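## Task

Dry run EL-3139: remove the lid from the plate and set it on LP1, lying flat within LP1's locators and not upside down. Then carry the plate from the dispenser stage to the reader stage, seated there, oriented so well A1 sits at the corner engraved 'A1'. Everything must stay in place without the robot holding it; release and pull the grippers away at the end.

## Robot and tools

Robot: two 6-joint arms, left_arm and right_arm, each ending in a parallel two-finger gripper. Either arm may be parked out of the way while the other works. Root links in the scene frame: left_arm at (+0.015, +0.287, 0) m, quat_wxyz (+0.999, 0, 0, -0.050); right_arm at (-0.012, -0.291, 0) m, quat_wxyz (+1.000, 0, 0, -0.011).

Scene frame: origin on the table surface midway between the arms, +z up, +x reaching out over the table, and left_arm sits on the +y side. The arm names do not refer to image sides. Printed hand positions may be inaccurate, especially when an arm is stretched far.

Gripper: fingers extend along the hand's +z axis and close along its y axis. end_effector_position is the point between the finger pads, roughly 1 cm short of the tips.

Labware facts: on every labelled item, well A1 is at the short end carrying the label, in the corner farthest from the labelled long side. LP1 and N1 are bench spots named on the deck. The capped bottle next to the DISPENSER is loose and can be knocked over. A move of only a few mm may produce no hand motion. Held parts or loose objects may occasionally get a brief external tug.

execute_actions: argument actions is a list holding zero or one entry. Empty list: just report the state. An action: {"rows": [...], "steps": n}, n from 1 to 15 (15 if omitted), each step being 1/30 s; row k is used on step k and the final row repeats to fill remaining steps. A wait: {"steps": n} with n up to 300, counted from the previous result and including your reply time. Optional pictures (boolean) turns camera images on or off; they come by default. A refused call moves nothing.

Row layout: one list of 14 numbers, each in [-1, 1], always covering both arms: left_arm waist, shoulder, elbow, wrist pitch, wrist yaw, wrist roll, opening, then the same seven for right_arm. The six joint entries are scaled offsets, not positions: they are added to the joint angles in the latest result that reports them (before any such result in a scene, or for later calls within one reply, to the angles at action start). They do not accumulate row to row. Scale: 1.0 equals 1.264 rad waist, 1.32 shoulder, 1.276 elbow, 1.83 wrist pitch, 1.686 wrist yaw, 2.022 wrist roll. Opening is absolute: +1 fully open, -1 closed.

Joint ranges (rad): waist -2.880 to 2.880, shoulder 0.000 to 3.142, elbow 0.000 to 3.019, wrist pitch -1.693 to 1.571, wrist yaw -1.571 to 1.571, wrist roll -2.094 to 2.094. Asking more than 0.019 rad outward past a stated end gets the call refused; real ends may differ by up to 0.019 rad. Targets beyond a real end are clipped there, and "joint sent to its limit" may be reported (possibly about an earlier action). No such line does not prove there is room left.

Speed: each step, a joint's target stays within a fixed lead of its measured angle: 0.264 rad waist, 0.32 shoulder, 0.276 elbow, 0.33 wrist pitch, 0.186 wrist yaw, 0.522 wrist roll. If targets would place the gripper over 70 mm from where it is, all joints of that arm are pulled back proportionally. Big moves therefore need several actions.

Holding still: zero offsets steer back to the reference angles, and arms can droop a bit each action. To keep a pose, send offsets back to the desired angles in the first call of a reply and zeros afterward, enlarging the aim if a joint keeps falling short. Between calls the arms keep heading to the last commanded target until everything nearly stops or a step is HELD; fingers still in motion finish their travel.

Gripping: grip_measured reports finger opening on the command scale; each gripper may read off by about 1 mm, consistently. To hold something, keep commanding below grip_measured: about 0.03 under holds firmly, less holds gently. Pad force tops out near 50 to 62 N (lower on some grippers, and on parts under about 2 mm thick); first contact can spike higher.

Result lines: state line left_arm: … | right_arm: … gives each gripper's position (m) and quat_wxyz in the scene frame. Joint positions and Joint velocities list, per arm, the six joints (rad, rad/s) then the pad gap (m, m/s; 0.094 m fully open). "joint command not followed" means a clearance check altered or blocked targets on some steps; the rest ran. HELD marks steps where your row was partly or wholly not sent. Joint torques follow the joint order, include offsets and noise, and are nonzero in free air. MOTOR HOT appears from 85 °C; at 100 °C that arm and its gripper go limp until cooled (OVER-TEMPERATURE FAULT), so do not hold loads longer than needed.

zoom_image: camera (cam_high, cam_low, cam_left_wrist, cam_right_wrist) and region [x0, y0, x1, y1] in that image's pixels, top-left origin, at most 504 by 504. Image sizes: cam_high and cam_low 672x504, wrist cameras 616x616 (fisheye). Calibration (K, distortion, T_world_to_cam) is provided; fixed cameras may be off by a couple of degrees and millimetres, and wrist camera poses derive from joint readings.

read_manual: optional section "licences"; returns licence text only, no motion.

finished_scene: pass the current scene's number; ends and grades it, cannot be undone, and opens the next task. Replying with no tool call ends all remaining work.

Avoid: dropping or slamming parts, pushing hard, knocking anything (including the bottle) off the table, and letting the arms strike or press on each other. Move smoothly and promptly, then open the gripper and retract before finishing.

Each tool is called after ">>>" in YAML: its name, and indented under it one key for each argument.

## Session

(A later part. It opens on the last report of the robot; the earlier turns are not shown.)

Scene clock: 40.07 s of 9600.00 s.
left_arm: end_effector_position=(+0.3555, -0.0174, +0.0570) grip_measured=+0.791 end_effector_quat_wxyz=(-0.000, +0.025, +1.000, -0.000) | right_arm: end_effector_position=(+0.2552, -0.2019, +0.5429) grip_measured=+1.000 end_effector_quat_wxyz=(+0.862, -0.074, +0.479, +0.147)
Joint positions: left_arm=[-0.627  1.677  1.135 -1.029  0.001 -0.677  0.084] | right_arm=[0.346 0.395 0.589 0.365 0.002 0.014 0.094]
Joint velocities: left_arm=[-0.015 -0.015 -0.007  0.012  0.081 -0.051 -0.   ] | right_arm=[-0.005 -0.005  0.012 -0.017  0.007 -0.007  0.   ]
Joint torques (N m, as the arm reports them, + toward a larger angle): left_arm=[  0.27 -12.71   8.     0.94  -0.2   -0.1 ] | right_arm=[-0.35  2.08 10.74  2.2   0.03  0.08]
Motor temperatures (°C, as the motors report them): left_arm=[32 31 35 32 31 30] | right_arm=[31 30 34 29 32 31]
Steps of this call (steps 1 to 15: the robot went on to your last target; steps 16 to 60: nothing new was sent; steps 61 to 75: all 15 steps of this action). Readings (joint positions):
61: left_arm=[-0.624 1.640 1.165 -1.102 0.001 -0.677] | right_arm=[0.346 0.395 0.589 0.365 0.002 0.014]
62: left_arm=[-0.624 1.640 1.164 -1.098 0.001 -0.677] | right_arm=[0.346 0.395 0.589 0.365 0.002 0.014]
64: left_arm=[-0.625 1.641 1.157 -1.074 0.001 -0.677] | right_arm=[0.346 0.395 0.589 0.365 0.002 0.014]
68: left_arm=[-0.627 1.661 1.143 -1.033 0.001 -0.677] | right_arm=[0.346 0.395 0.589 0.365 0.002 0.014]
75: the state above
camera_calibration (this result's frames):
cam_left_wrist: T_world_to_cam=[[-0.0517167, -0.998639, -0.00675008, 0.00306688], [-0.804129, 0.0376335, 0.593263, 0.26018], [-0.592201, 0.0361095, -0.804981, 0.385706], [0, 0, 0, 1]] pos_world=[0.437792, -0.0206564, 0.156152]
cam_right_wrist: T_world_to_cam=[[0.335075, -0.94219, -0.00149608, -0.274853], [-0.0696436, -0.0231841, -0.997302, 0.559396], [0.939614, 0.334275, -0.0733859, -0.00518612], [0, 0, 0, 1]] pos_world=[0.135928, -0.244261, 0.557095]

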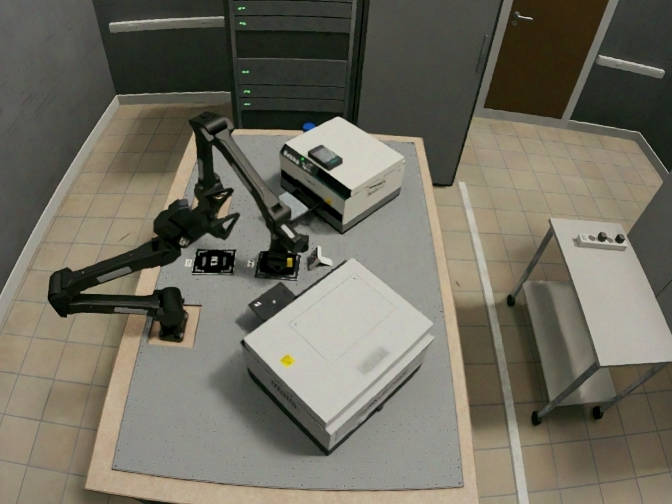

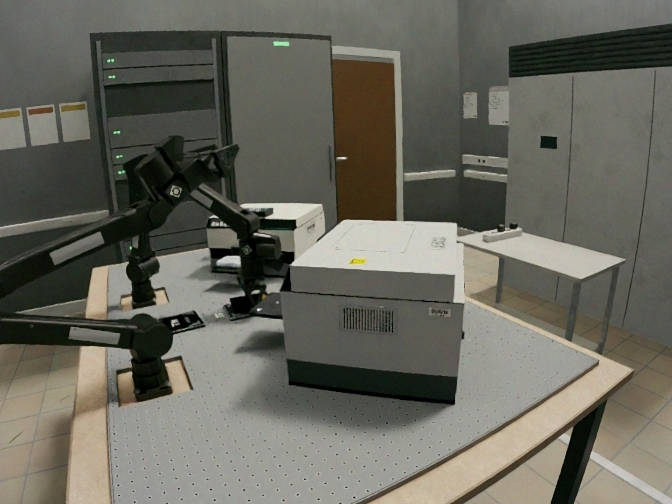

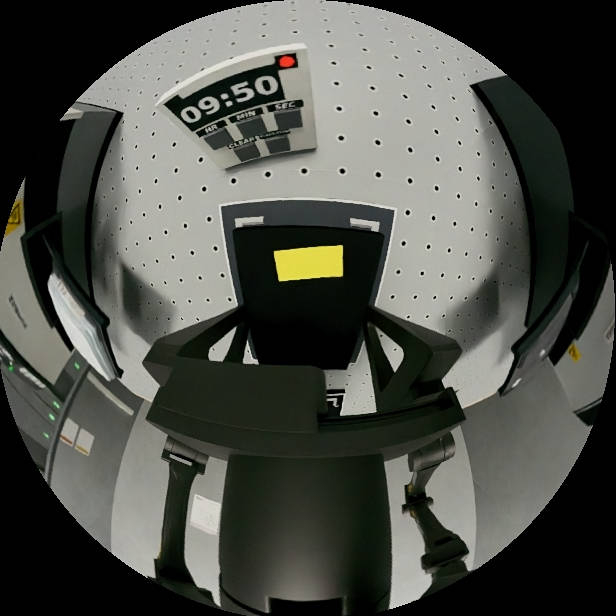

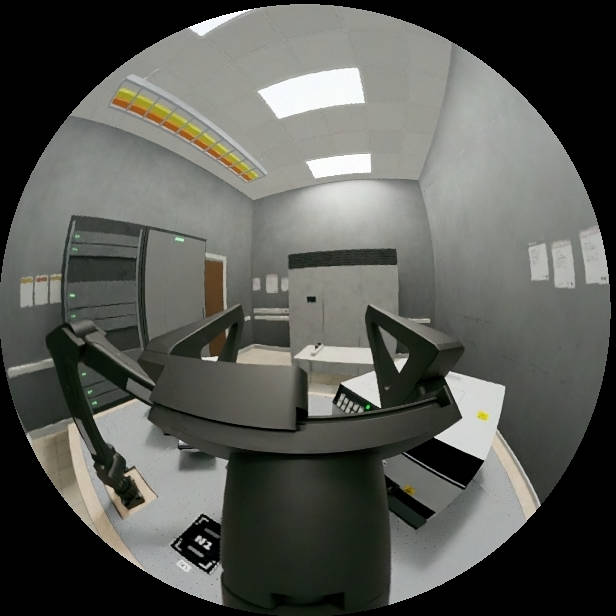

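>>> execute_actions:
  actions:
    - {"rows":[[0,0.008,-0.004,0.012,0,0,0.76,0,0,0,0,0,0,1],[0,0.014,-0.007,0.018,0,0,0.76,0,0,0,0,0,0,1],[0,0.02,-0.01,0.024,0,0,0.76,0,0,0,0,0,0,1],[0,0.024,-0.013,0.029,0,0,0.76,0,0,0,0,0,0,1]]}

>>> zoom_image:
  camera: "cam_left_wrist"
  region: [200, 170, 420, 390]

>>> zoom_image:
  camera: "cam_low"
  region: [200, 265, 300, 335]

Scene clock: 41.80 s of 9600.00 s.
left_arm: end_effector_position=(+0.3569, -0.0187, +0.0461) grip_measured=+0.791 end_effector_quat_wxyz=(+0.003, +0.025, +1.000, -0.003) | right_arm: end_effector_position=(+0.2552, -0.2019, +0.5429) grip_measured=+1.000 end_effector_quat_wxyz=(+0.862, -0.074, +0.479, +0.147)
Joint positions: left_arm=[-0.627  1.692  1.122 -0.993  0.001 -0.677  0.084] | right_arm=[0.346 0.395 0.589 0.365 0.002 0.014 0.094]
Joint velocities: left_arm=[ 0.005  0.005 -0.002 -0.022 -0.066  0.022  0.   ] | right_arm=[-0.015 -0.005  0.002 -0.012  0.037 -0.037  0.   ]
Joint torques (N m, as the arm reports them, + toward a larger angle): left_arm=[  1.74 -12.22   7.97   0.69  -0.19   0.  ] | right_arm=[-0.39  2.08 10.74  2.2   0.03  0.08]
Motor temperatures (°C, as the motors report them): left_arm=[32 31 35 32 31 30] | right_arm=[31 30 34 29 32 31]
Steps of this call (steps 1 to 15: the robot went on to your last target; steps 16 to 37: nothing new was sent; steps 38 to 52: all 15 steps of this action). Readings (joint positions):
38: left_arm=[-0.627 1.677 1.135 -1.027 0.001 -0.677] | right_arm=[0.346 0.395 0.589 0.365 0.002 0.014]
39: left_arm=[-0.627 1.677 1.135 -1.024 0.001 -0.677] | right_arm=[0.346 0.395 0.589 0.365 0.002 0.014]
41: left_arm=[-0.627 1.678 1.131 -1.010 0.001 -0.677] | right_arm=[0.346 0.395 0.589 0.365 0.002 0.014]
45: left_arm=[-0.627 1.686 1.125 -0.994 0.001 -0.677] | right_arm=[0.346 0.395 0.589 0.365 0.002 0.014]
52: the state above
camera_calibration (this result's frames):
cam_left_wrist: T_world_to_cam=[[-0.0516913, -0.998662, -0.00173996, 0.00156427], [-0.807664, 0.0407803, 0.588232, 0.269352], [-0.587374, 0.0318118, -0.808691, 0.376235], [0, 0, 0, 1]] pos_world=[0.438617, -0.0213908, 0.14582]
cam_right_wrist: T_world_to_cam=[[0.335075, -0.94219, -0.00149608, -0.274853], [-0.0696436, -0.0231841, -0.997302, 0.559396], [0.939614, 0.334275, -0.0733859, -0.00518612], [0, 0, 0, 1]] pos_world=[0.135928, -0.244261, 0.557095]

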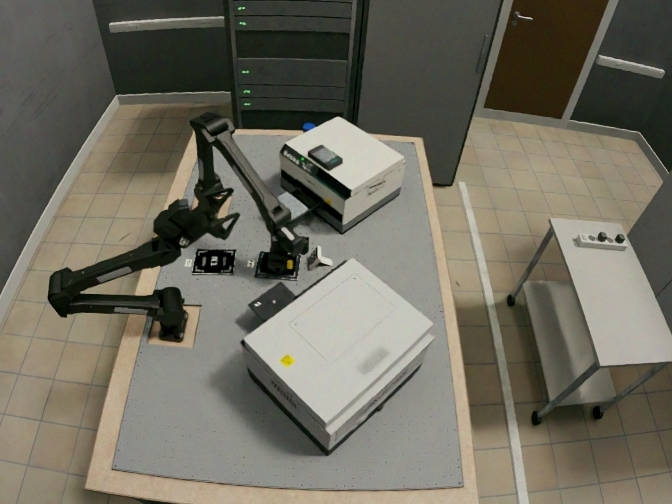

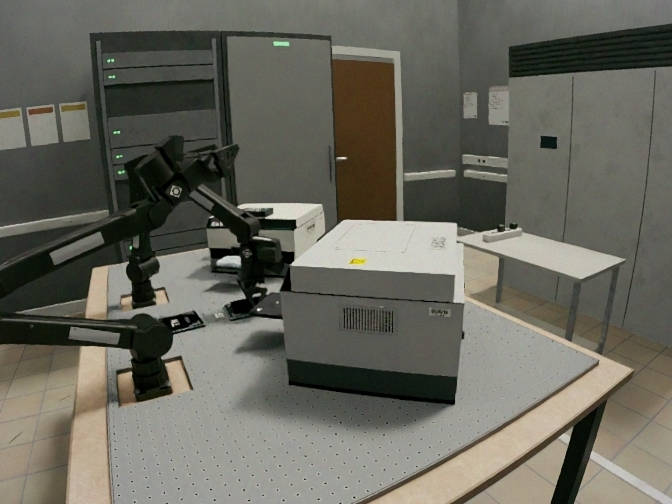

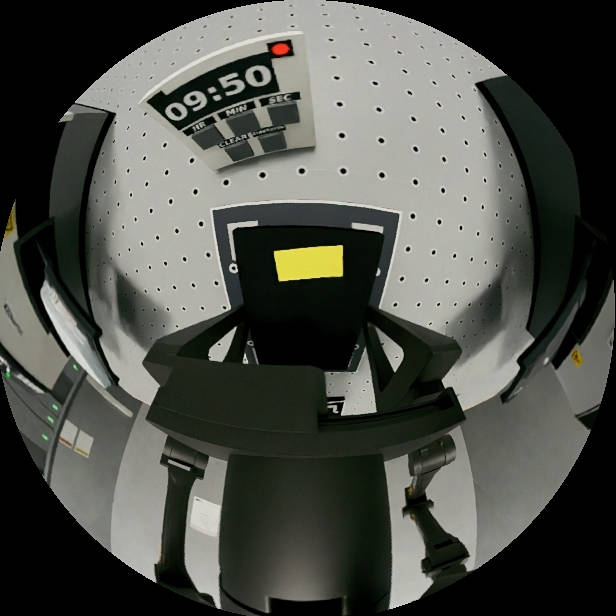

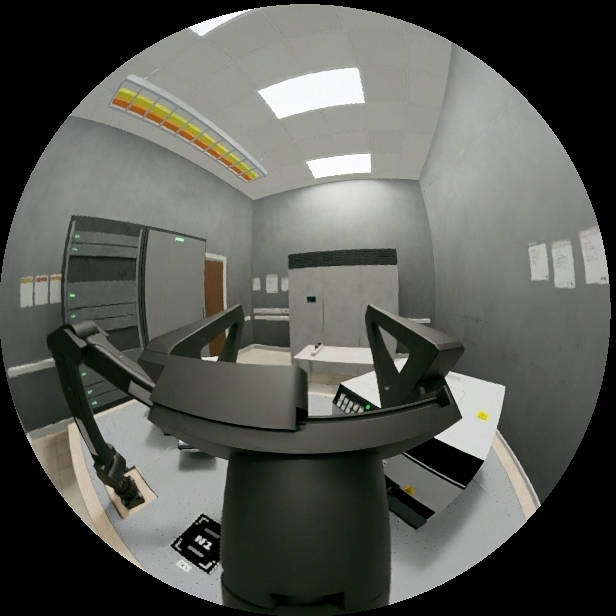

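Region (200, 170, 420, 390) of cam_left_wrist's 616x616 image, scaled by 2.291, with more detail than that image has.

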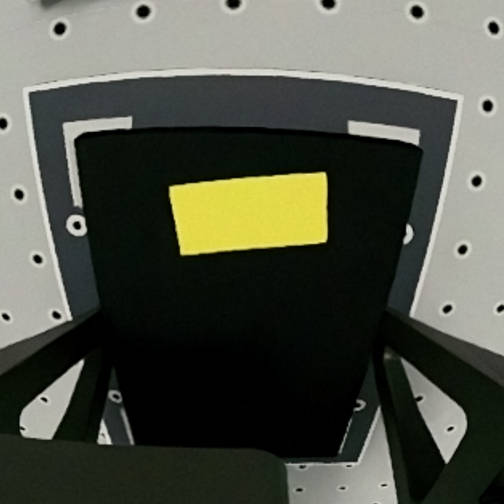

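Region (200, 265, 300, 335) of cam_low's 672x504 image, scaled by 5.040, with more detail than that image has; it fills the top 353 rows of this view, and the rest is white.

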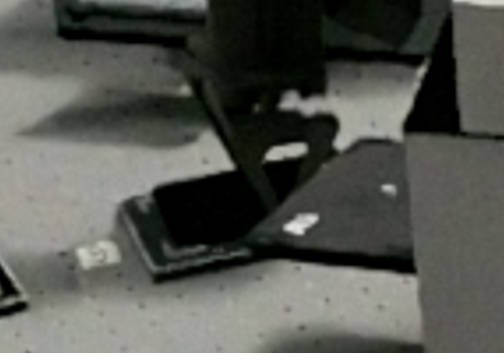

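>>> execute_actions:
  actions:
    - {"rows":[[0,0,0,-0.016,0,0,0.76,0,0,0,0,0,0,1]]}

>>> zoom_image:
  camera: "cam_left_wrist"
  region: [200, 170, 420, 390]

Scene clock: 42.73 s of 9600.00 s.
left_arm: end_effector_position=(+0.3542, -0.0163, +0.0461) grip_measured=+0.791 end_effector_quat_wxyz=(-0.003, +0.025, +1.000, +0.002) | right_arm: end_effector_position=(+0.2552, -0.2019, +0.5429) grip_measured=+1.000 end_effector_quat_wxyz=(+0.862, -0.074, +0.479, +0.147)
Joint positions: left_arm=[-0.627  1.692  1.122 -1.007  0.001 -0.677  0.084] | right_arm=[0.346 0.395 0.589 0.365 0.002 0.014 0.094]
Joint velocities: left_arm=[ 0.015 -0.005 -0.002 -0.012  0.022 -0.007  0.001] | right_arm=[ 0.005  0.005  0.007  0.007 -0.051  0.022  0.   ]
Joint torques (N m, as the arm reports them, + toward a larger angle): left_arm=[  0.94 -14.39   8.05  -0.34  -0.28  -0.01] | right_arm=[-0.39  2.1  10.73  2.21  0.04  0.08]
Motor temperatures (°C, as the motors report them): left_arm=[32 31 35 32 31 30] | right_arm=[31 30 34 29 32 31]
Steps of this call (steps 1 to 13: the robot went on to your last target; steps 14 to 28: all 15 steps of this action). Readings (joint positions):
14: left_arm=[-0.627 1.692 1.122 -0.995 0.001 -0.677] | right_arm=[0.346 0.395 0.589 0.365 0.002 0.014]
15: left_arm=[-0.627 1.692 1.122 -0.999 0.001 -0.677] | right_arm=[0.346 0.395 0.589 0.365 0.002 0.014]
17: left_arm=[-0.627 1.692 1.122 -1.005 0.001 -0.677] | right_arm=[0.346 0.395 0.589 0.365 0.002 0.014]
21: left_arm=[-0.627 1.692 1.122 -1.007 0.001 -0.677] | right_arm=[0.346 0.395 0.589 0.365 0.002 0.014]
28: the state above
camera_calibration (this result's frames):
cam_left_wrist: T_world_to_cam=[[-0.0517592, -0.998601, -0.0108056, 0.00423683], [-0.801245, 0.0350666, 0.597308, 0.264319], [-0.596093, 0.0395741, -0.801939, 0.377501], [0, 0, 0, 1]] pos_world=[0.437029, -0.0199771, 0.144899]
cam_right_wrist: T_world_to_cam=[[0.335075, -0.94219, -0.00149608, -0.274853], [-0.0696436, -0.0231841, -0.997302, 0.559396], [0.939614, 0.334275, -0.0733859, -0.00518612], [0, 0, 0, 1]] pos_world=[0.135928, -0.244261, 0.557095]

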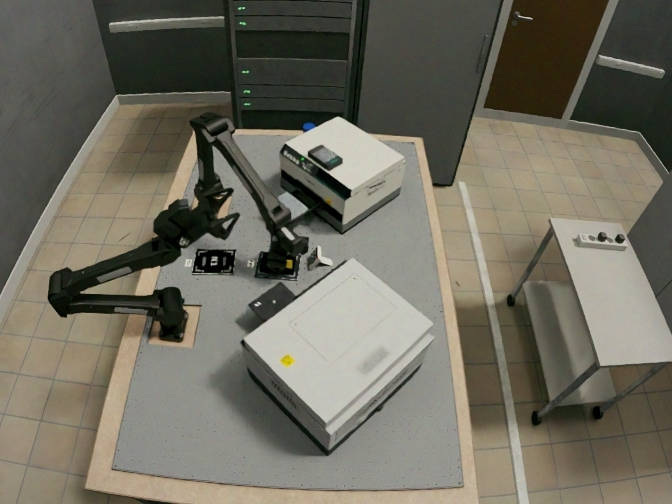

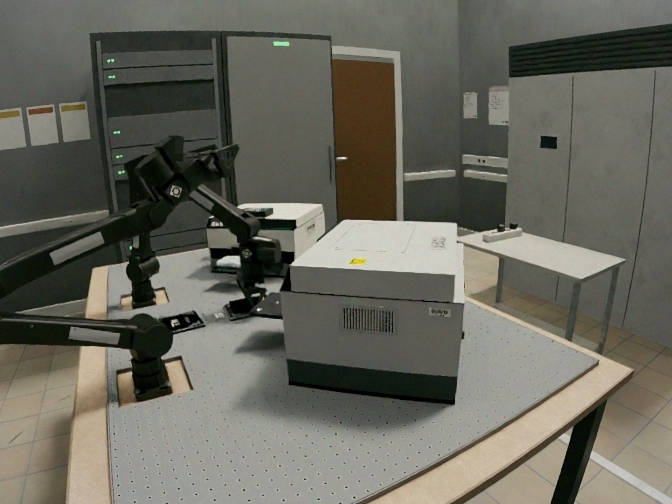

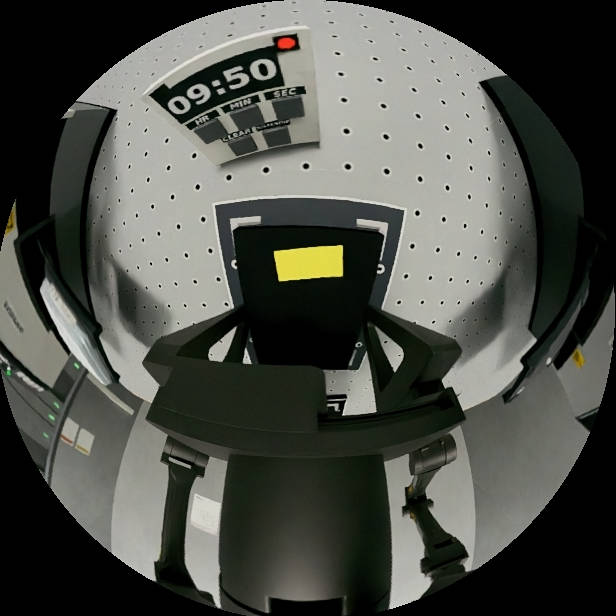

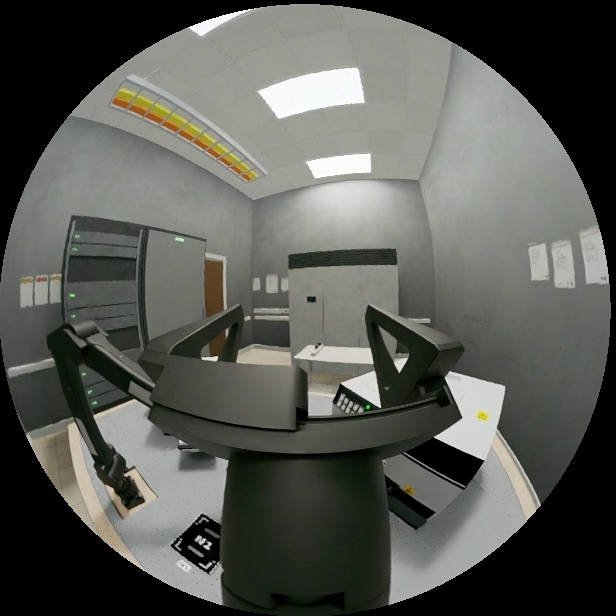

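Region (200, 170, 420, 390) of cam_left_wrist's 616x616 image, scaled by 2.291, with more detail than that image has.

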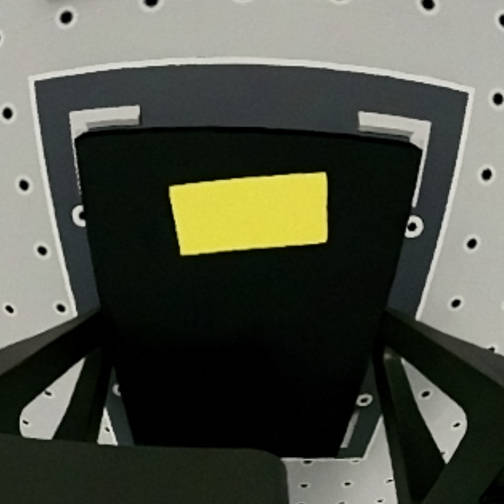

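>>> execute_actions:
  actions:
    - {"rows":[[0,0.012,0,0,0,0,0.76,0,0,0,0,0,0,1],[0,0.016,0,0,0,0,0.76,0,0,0,0,0,0,1],[0,0.02,0,0,0,0,0.76,0,0,0,0,0,0,1],[0,0.024,0,0,0,0,0.76,0,0,0,0,0,0,1],[0,0.028,0,0,0,0,0.76,0,0,0,0,0,0,1]]}

>>> zoom_image:
  camera: "cam_left_wrist"
  region: [200, 170, 420, 390]

>>> zoom_image:
  camera: "cam_low"
  region: [200, 265, 300, 335]

Scene clock: 44.57 s of 9600.00 s.
left_arm: end_effector_position=(+0.3536, -0.0161, +0.0430) grip_measured=+0.791 end_effector_quat_wxyz=(-0.006, +0.025, +1.000, +0.004) | right_arm: end_effector_position=(+0.2552, -0.2019, +0.5429) grip_measured=+1.000 end_effector_quat_wxyz=(+0.862, -0.074, +0.479, +0.147)
Joint positions: left_arm=[-0.627  1.699  1.122 -1.007  0.002 -0.677  0.084] | right_arm=[0.346 0.395 0.589 0.365 0.002 0.014 0.094]
Joint velocities: left_arm=[-0.015 -0.005 -0.007  0.002 -0.022 -0.022 -0.001] | right_arm=[-0.005 -0.005  0.002 -0.002  0.007  0.007  0.   ]
Joint torques (N m, as the arm reports them, + toward a larger angle): left_arm=[  1.5  -11.57   7.92   0.12  -0.29   0.01] | right_arm=[-0.38  2.09 10.73  2.21  0.03  0.08]
Motor temperatures (°C, as the motors report them): left_arm=[32 31 35 32 31 30] | right_arm=[31 30 34 29 32 31]
Steps of this call (steps 1 to 15: the robot went on to your last target; steps 16 to 40: nothing new was sent; steps 41 to 55: all 15 steps of this action). Readings (joint positions):
41: left_arm=[-0.627 1.692 1.122 -1.007 0.001 -0.677] | right_arm=[0.346 0.395 0.589 0.365 0.002 0.014]
42: left_arm=[-0.627 1.692 1.122 -1.007 0.001 -0.677] | right_arm=[0.346 0.395 0.589 0.365 0.002 0.014]
44: left_arm=[-0.627 1.693 1.122 -1.007 0.001 -0.677] | right_arm=[0.346 0.395 0.589 0.365 0.002 0.014]
48: left_arm=[-0.627 1.699 1.122 -1.007 0.002 -0.677] | right_arm=[0.346 0.395 0.589 0.365 0.002 0.014]
55: the state above
camera_calibration (this result's frames):
cam_left_wrist: T_world_to_cam=[[-0.0518254, -0.998552, -0.0144448, 0.00461983], [-0.797542, 0.032679, 0.602378, 0.264139], [-0.601033, 0.0427388, -0.79808, 0.376252], [0, 0, 0, 1]] pos_world=[0.437041, -0.0200992, 0.141235]
cam_right_wrist: T_world_to_cam=[[0.335075, -0.94219, -0.00149608, -0.274853], [-0.0696436, -0.0231841, -0.997302, 0.559396], [0.939614, 0.334275, -0.0733859, -0.00518612], [0, 0, 0, 1]] pos_world=[0.135928, -0.244261, 0.557095]

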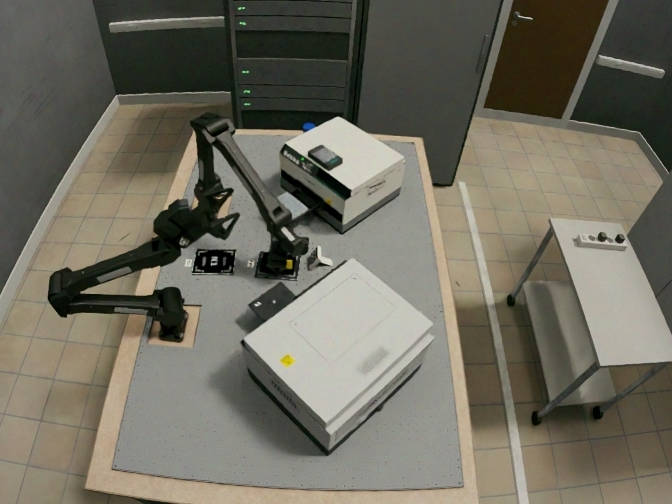

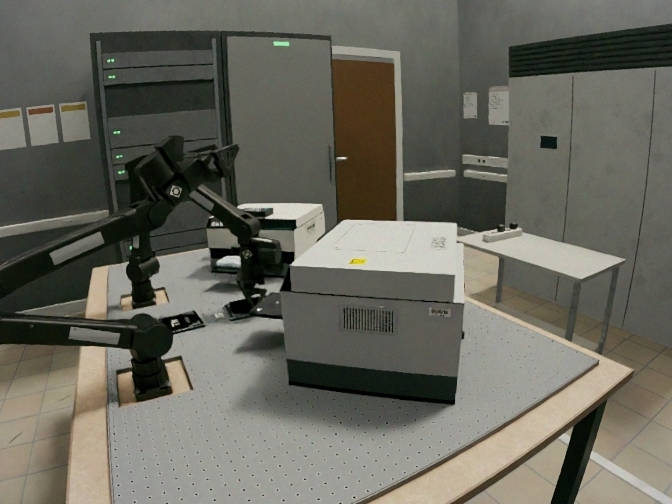

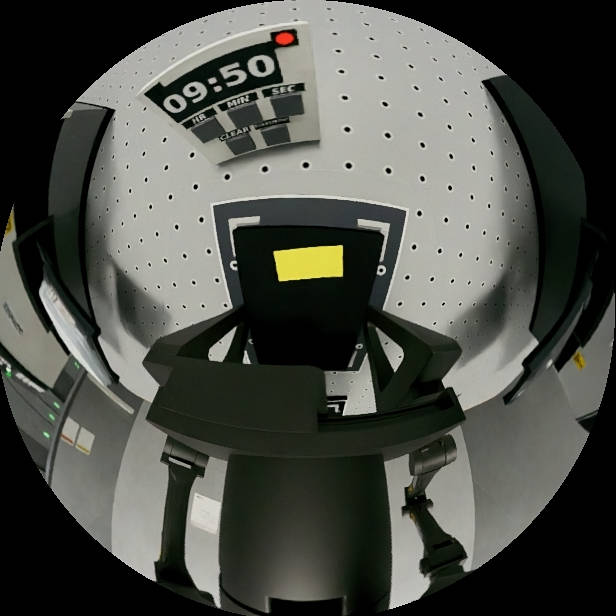

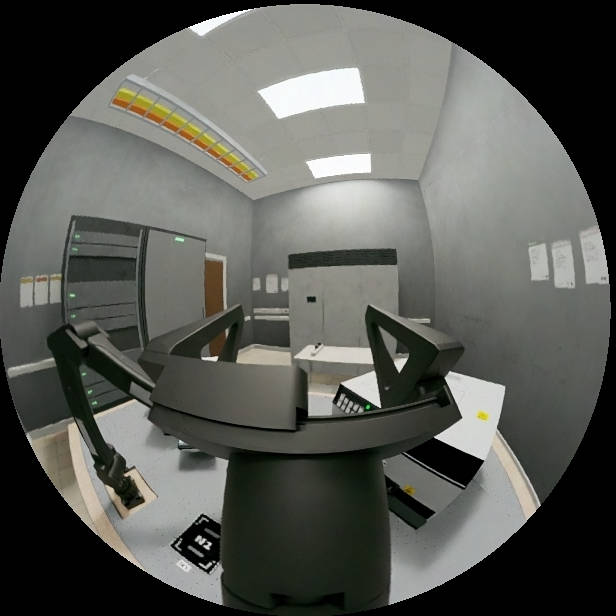

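Region (200, 170, 420, 390) of cam_left_wrist's 616x616 image, scaled by 2.291, with more detail than that image has.

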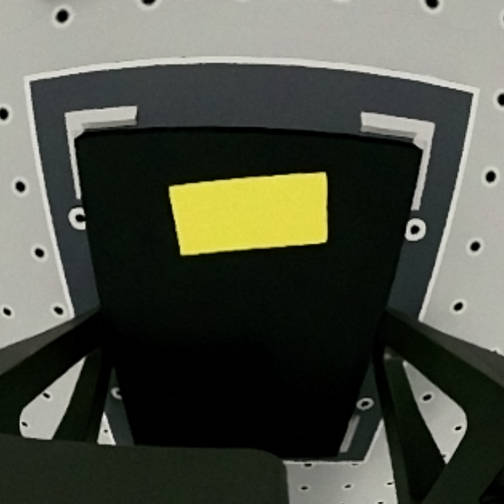

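Region (200, 265, 300, 335) of cam_low's 672x504 image, scaled by 5.040, with more detail than that image has; it fills the top 353 rows of this view, and the rest is white.

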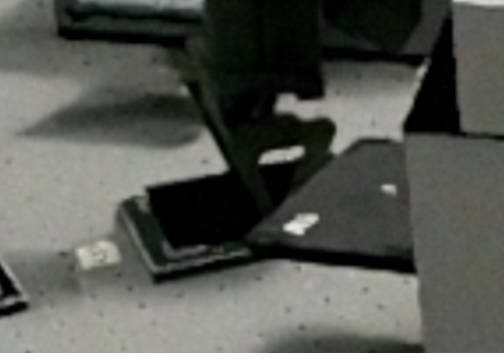

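>>> execute_actions:
  actions:
    - {"rows":[[0,0,0,0,0,-0.014,0.76,0,0,0,0,0,0,1],[0,0,0,0,0,-0.014,0.76,0,0,0,0,0,0,1],[0,0,0,0,0,-0.014,0.76,0,0,0,0,0,0,1],[0,0,0,0,0,-0.014,0.76,0,0,0,0,0,0,1],[0,0,0,0,0,-0.014,0.76,0,0,0,0,0,0,1],[0,0.028,0,0,0,-0.014,0.76,0,0,0,0,0,0,1]]}

>>> zoom_image:
  camera: "cam_left_wrist"
  region: [200, 170, 420, 390]

Scene clock: 46.67 s of 9600.00 s.
left_arm: end_effector_position=(+0.3535, -0.0162, +0.0430) grip_measured=+0.791 end_effector_quat_wxyz=(-0.007, +0.019, +1.000, +0.003) | right_arm: end_effector_position=(+0.2552, -0.2019, +0.5429) grip_measured=+1.000 end_effector_quat_wxyz=(+0.862, -0.074, +0.479, +0.147)
Joint positions: left_arm=[-0.627  1.699  1.122 -1.007  0.004 -0.69   0.084] | right_arm=[0.346 0.395 0.589 0.365 0.002 0.014 0.094]
Joint velocities: left_arm=[-0.015  0.005 -0.002 -0.012 -0.051 -0.037  0.001] | right_arm=[-0.024 -0.005 -0.012  0.007 -0.081 -0.007  0.   ]
Joint torques (N m, as the arm reports them, + toward a larger angle): left_arm=[  1.6  -11.23   8.18   0.14  -0.32  -0.1 ] | right_arm=[-0.38  2.08 10.73  2.2   0.04  0.08]
Motor temperatures (°C, as the motors report them): left_arm=[32 31 35 32 31 30] | right_arm=[31 30 34 29 32 31]
Steps of this call (steps 1 to 15: the robot went on to your last target; steps 16 to 48: nothing new was sent; steps 49 to 63: all 15 steps of this action). Readings (joint positions):
49: left_arm=[-0.627 1.699 1.122 -1.007 0.002 -0.679] | right_arm=[0.346 0.395 0.589 0.365 0.002 0.014]
50: left_arm=[-0.627 1.699 1.122 -1.007 0.003 -0.681] | right_arm=[0.346 0.395 0.589 0.365 0.002 0.014]
52: left_arm=[-0.627 1.699 1.122 -1.007 0.003 -0.685] | right_arm=[0.346 0.395 0.589 0.365 0.002 0.014]
56: left_arm=[-0.627 1.699 1.122 -1.007 0.004 -0.688] | right_arm=[0.346 0.395 0.589 0.365 0.002 0.014]
63: the state above
camera_calibration (this result's frames):
cam_left_wrist: T_world_to_cam=[[-0.0388628, -0.999154, -0.0134267, -0.00022008], [-0.797346, 0.022909, 0.603088, 0.263747], [-0.60227, 0.0341434, -0.797562, 0.376431], [0, 0, 0, 1]] pos_world=[0.437002, -0.0191147, 0.141162]
cam_right_wrist: T_world_to_cam=[[0.335075, -0.94219, -0.00149608, -0.274853], [-0.0696436, -0.0231841, -0.997302, 0.559396], [0.939614, 0.334275, -0.0733859, -0.00518612], [0, 0, 0, 1]] pos_world=[0.135928, -0.244261, 0.557095]

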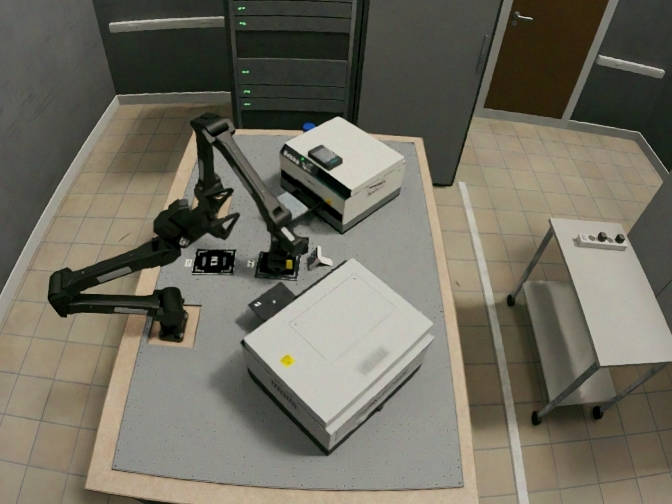

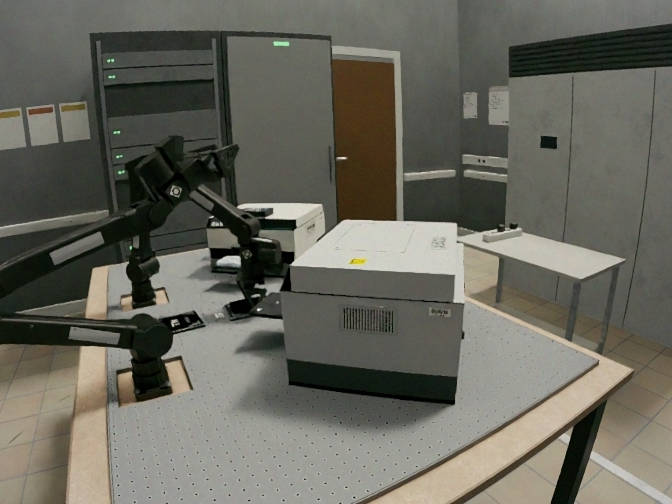

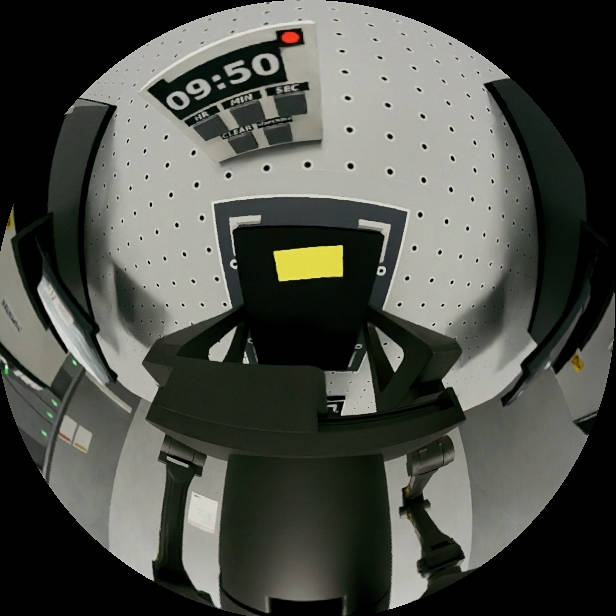

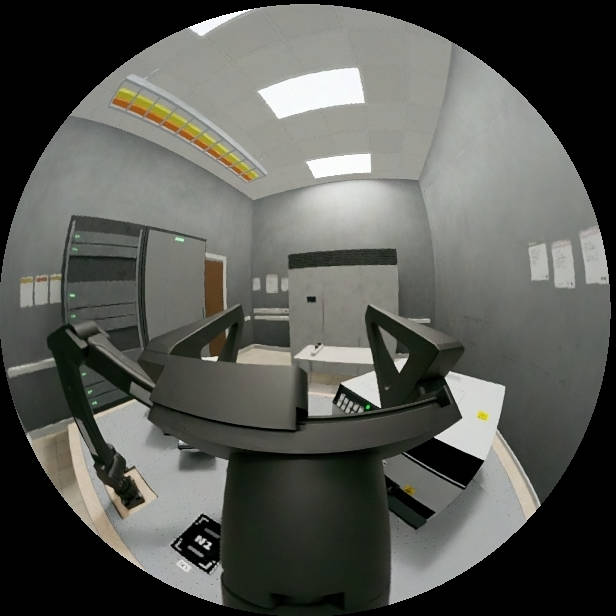

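Region (200, 170, 420, 390) of cam_left_wrist's 616x616 image, scaled by 2.291, with more detail than that image has.

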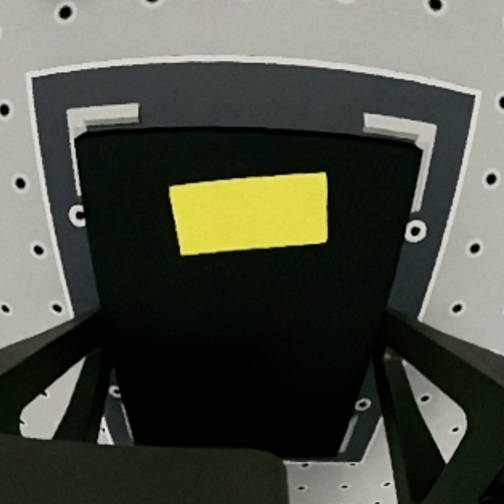

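>>> execute_actions:
  actions:
    - {"rows":[[0,-0.01,0,0.013,0,0.008,0.76,0,0,0,0,0,0,1],[0,-0.01,0,0.013,0,0.008,0.76,0,0,0,0,0,0,1],[0,-0.01,0,0.013,0,0.008,0.76,0,0,0,0,0,0,1],[0,-0.01,0,0.013,0,0.008,0.76,0,0,0,0,0,0,1],[0,-0.01,0,0.013,0,0.008,0.76,0,0,0,0,0,0,1],[0,-0.01,0,0.013,0,0.008,0.76,0,0,0,0,0,0,1],[0,0.028,0,0.013,0,0.008,0.76,0,0,0,0,0,0,1]]}

>>> zoom_image:
  camera: "cam_left_wrist"
  region: [200, 170, 420, 390]

Scene clock: 48.13 s of 9600.00 s.
left_arm: end_effector_position=(+0.3543, -0.0170, +0.0432) grip_measured=+0.791 end_effector_quat_wxyz=(-0.005, +0.021, +1.000, +0.001) | right_arm: end_effector_position=(+0.2552, -0.2019, +0.5429) grip_measured=+1.000 end_effector_quat_wxyz=(+0.862, -0.074, +0.479, +0.147)
Joint positions: left_arm=[-0.627  1.699  1.122 -1.003  0.004 -0.686  0.084] | right_arm=[0.346 0.395 0.589 0.365 0.002 0.014 0.094]
Joint velocities: left_arm=[0.005 0.015 0.002 0.002 0.007 0.007 0.   ] | right_arm=[ 0.005 -0.005 -0.017  0.002 -0.037 -0.037  0.   ]
Joint torques (N m, as the arm reports them, + toward a larger angle): left_arm=[  1.36 -10.8    8.08   0.95  -0.24   0.17] | right_arm=[-0.37  2.07 10.74  2.2   0.03  0.08]
Motor temperatures (°C, as the motors report them): left_arm=[32 31 34 32 31 30] | right_arm=[31 30 34 29 32 31]
Steps of this call (steps 1 to 15: the robot went on to your last target; steps 16 to 29: nothing new was sent; steps 30 to 44: all 15 steps of this action). Readings (joint positions):
30: left_arm=[-0.627 1.699 1.122 -1.006 0.004 -0.690] | right_arm=[0.346 0.395 0.589 0.365 0.002 0.014]
31: left_arm=[-0.627 1.698 1.122 -1.005 0.004 -0.688] | right_arm=[0.346 0.395 0.589 0.365 0.002 0.014]
33: left_arm=[-0.627 1.698 1.122 -1.003 0.004 -0.687] | right_arm=[0.346 0.395 0.589 0.365 0.002 0.014]
37: left_arm=[-0.627 1.699 1.122 -1.003 0.004 -0.686] | right_arm=[0.346 0.395 0.589 0.365 0.002 0.014]
44: the state above
camera_calibration (this result's frames):
cam_left_wrist: T_world_to_cam=[[-0.0430113, -0.999022, -0.0102362, 0.000380156], [-0.799455, 0.0282709, 0.600061, 0.265333], [-0.599185, 0.0339928, -0.799889, 0.376104], [0, 0, 0, 1]] pos_world=[0.437494, -0.0199063, 0.14163]
cam_right_wrist: T_world_to_cam=[[0.335075, -0.94219, -0.00149608, -0.274853], [-0.0696436, -0.0231841, -0.997302, 0.559396], [0.939614, 0.334275, -0.0733859, -0.00518612], [0, 0, 0, 1]] pos_world=[0.135928, -0.244261, 0.557095]

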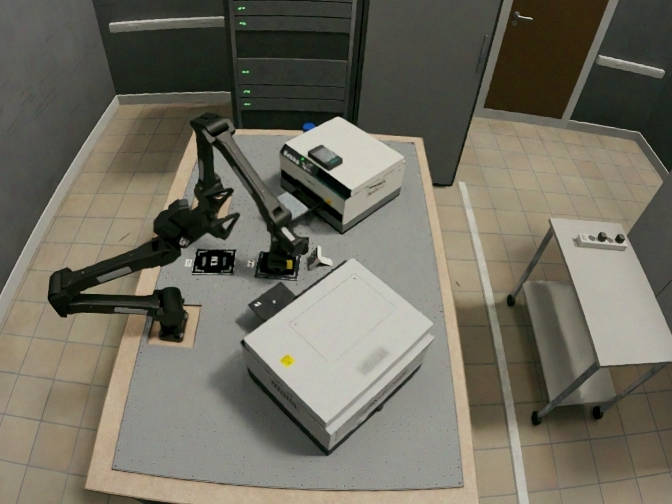

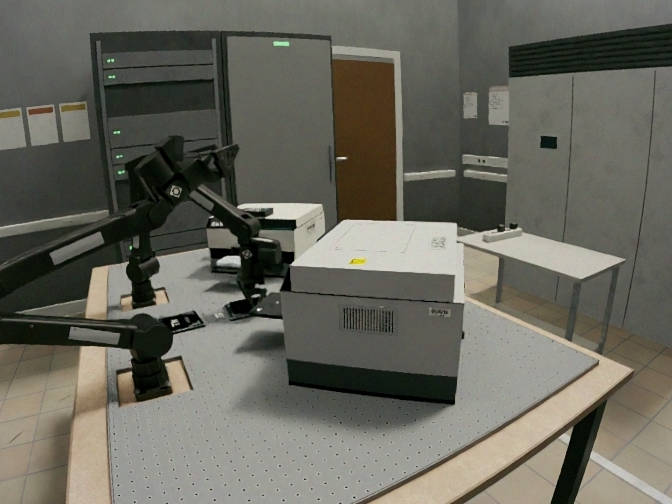

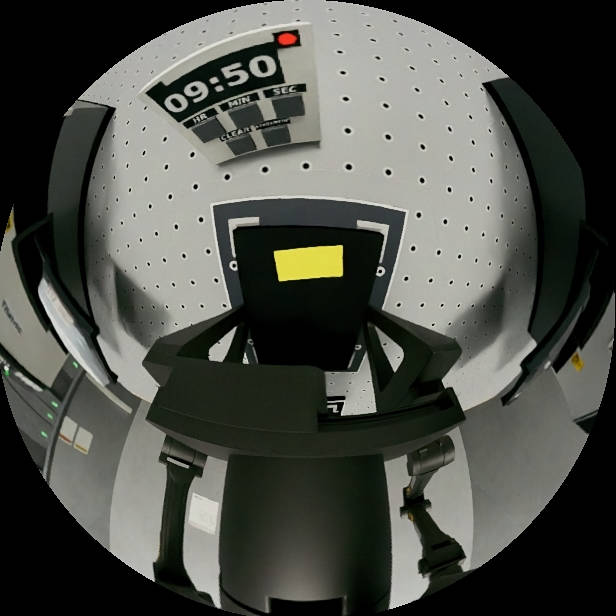

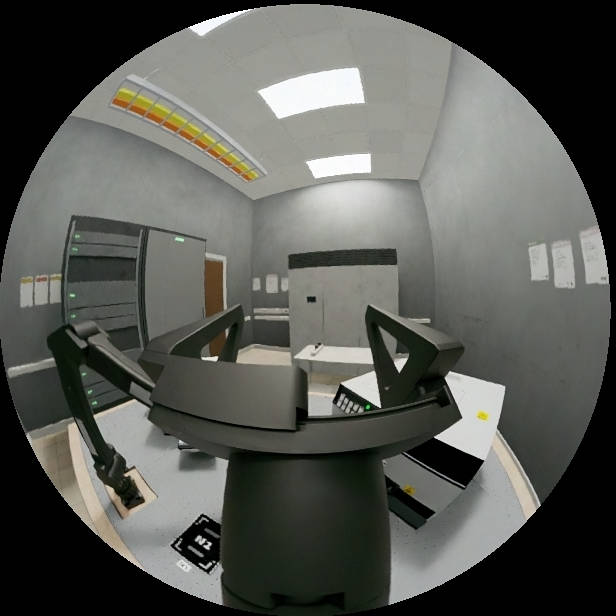

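Region (200, 170, 420, 390) of cam_left_wrist's 616x616 image, scaled by 2.291, with more detail than that image has.

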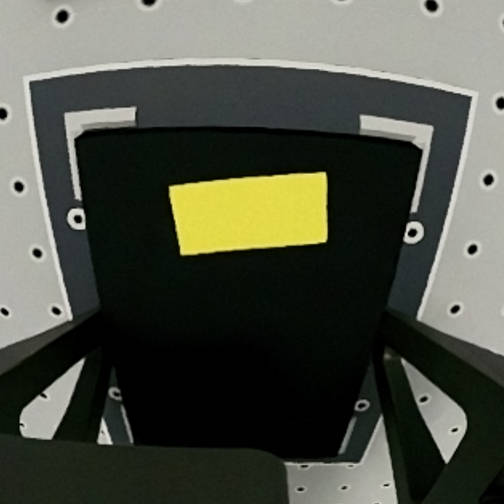

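>>> execute_actions:
  actions:
    - {"rows":[[0,0,0,0,0,0,0.8,0,0,0,0,0,0,1],[0,0,0,0,0,0,0.85,0,0,0,0,0,0,1],[0,0,0,0,0,0,1,0,0,0,0,0,0,1],[0,0,0,0,0,0,1,0,0,0,0,0,0,1],[0,0,0,0,0,0,1,0,0,0,0,0,0,1],[0,-0.02,0.03,-0.02,0,0,1,0,0,0,0,0,0,1],[0,-0.04,0.045,-0.045,0,0,1,0,0,0,0,0,0,1],[0,-0.06,0.06,-0.07,0,0,1,0,0,0,0,0,0,1]]}

>>> zoom_image:
  camera: "cam_left_wrist"
  region: [200, 170, 420, 390]

>>> zoom_image:
  camera: "cam_low"
  region: [200, 265, 300, 335]

Scene clock: 51.80 s of 9600.00 s.
left_arm: end_effector_position=(+0.3478, -0.0116, +0.0835) grip_measured=+1.000 end_effector_quat_wxyz=(-0.009, +0.019, +1.000, +0.004) | right_arm: end_effector_position=(+0.2552, -0.2019, +0.5429) grip_measured=+1.000 end_effector_quat_wxyz=(+0.862, -0.074, +0.479, +0.147)
Joint positions: left_arm=[-0.627  1.631  1.154 -1.114  0.006 -0.689  0.094] | right_arm=[0.346 0.395 0.589 0.365 0.002 0.014 0.094]
Joint velocities: left_arm=[-0.015 -0.142  0.046 -0.056  0.037  0.022  0.   ] | right_arm=[-0.015 -0.015 -0.002  0.002 -0.007 -0.022  0.   ]
Joint torques (N m, as the arm reports them, + toward a larger angle): left_arm=[  1.38 -14.42  11.9   -0.34  -0.26   0.05] | right_arm=[-0.39  2.11 10.73  2.21  0.03  0.08]
Motor temperatures (°C, as the motors report them): left_arm=[32 31 34 32 31 30] | right_arm=[31 30 34 29 32 31]
Steps of this call (steps 1 to 15: the robot went on to your last target; steps 16 to 90: nothing new was sent; then 0.17 s passed at rest; steps 91 to 105: all 15 steps of this action). Readings (joint positions):
91: left_arm=[-0.627 1.699 1.122 -1.003 0.004 -0.686] | right_arm=[0.346 0.395 0.589 0.365 0.002 0.014]
92: left_arm=[-0.627 1.699 1.122 -1.003 0.004 -0.686] | right_arm=[0.346 0.395 0.589 0.365 0.002 0.014]
94: left_arm=[-0.627 1.699 1.122 -1.003 0.004 -0.686] | right_arm=[0.346 0.395 0.589 0.365 0.002 0.014]
98: left_arm=[-0.627 1.693 1.126 -1.046 0.004 -0.686] | right_arm=[0.346 0.395 0.589 0.365 0.002 0.014]
105: the state above
camera_calibration (this result's frames):
cam_left_wrist: T_world_to_cam=[[-0.0404312, -0.999065, -0.0153187, 0.00544126], [-0.794123, 0.0228252, 0.607328, 0.233203], [-0.606411, 0.0367199, -0.794303, 0.406322], [0, 0, 0, 1]] pos_world=[0.43181, -0.0148068, 0.181196]
cam_right_wrist: T_world_to_cam=[[0.335075, -0.94219, -0.00149608, -0.274853], [-0.0696436, -0.0231841, -0.997302, 0.559396], [0.939614, 0.334275, -0.0733859, -0.00518612], [0, 0, 0, 1]] pos_world=[0.135928, -0.244261, 0.557095]

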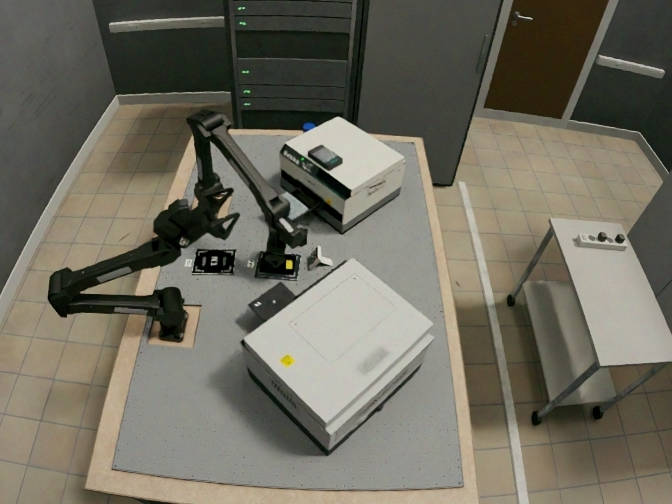

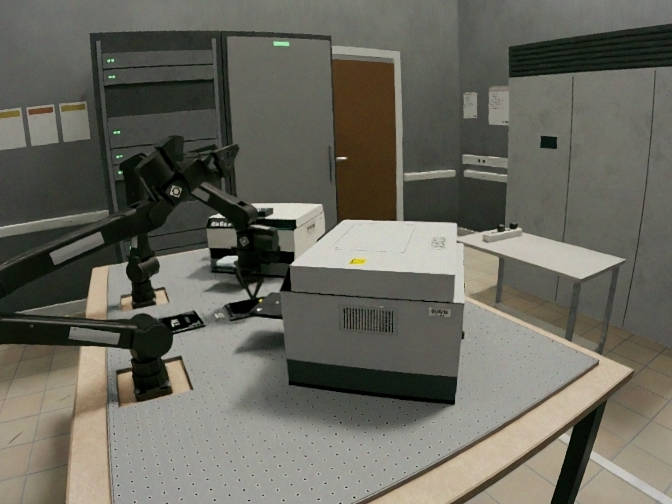

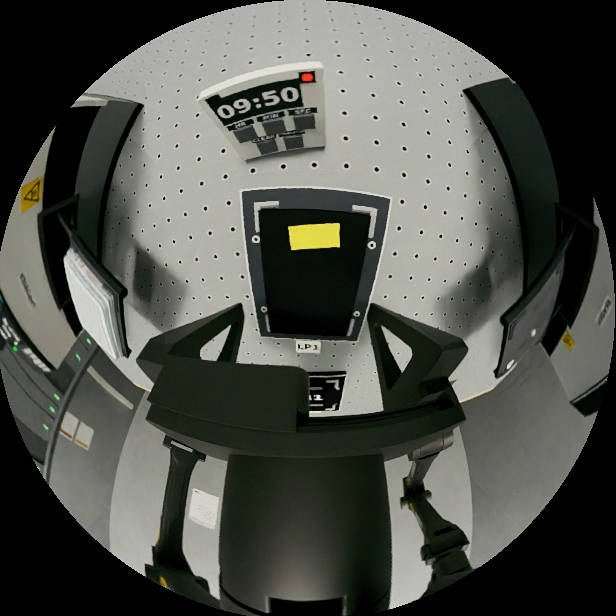

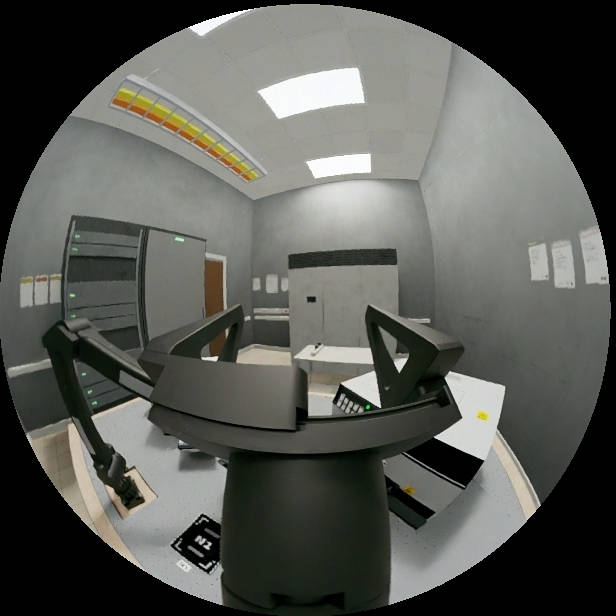

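Region (200, 170, 420, 390) of cam_left_wrist's 616x616 image, scaled by 2.291, with more detail than that image has.

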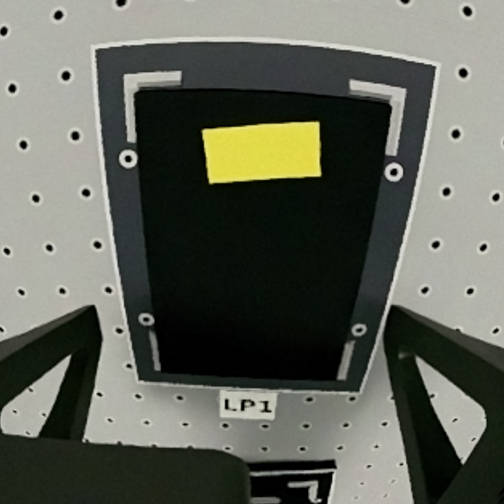

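Region (200, 265, 300, 335) of cam_low's 672x504 image, scaled by 5.040, with more detail than that image has; it fills the top 353 rows of this view, and the rest is white.

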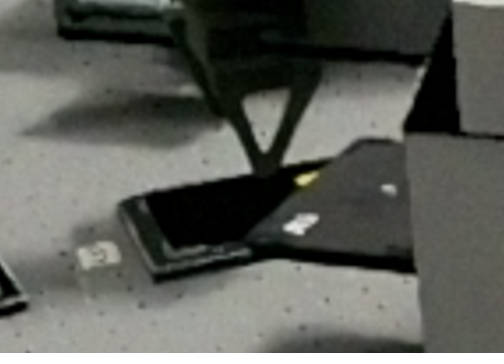

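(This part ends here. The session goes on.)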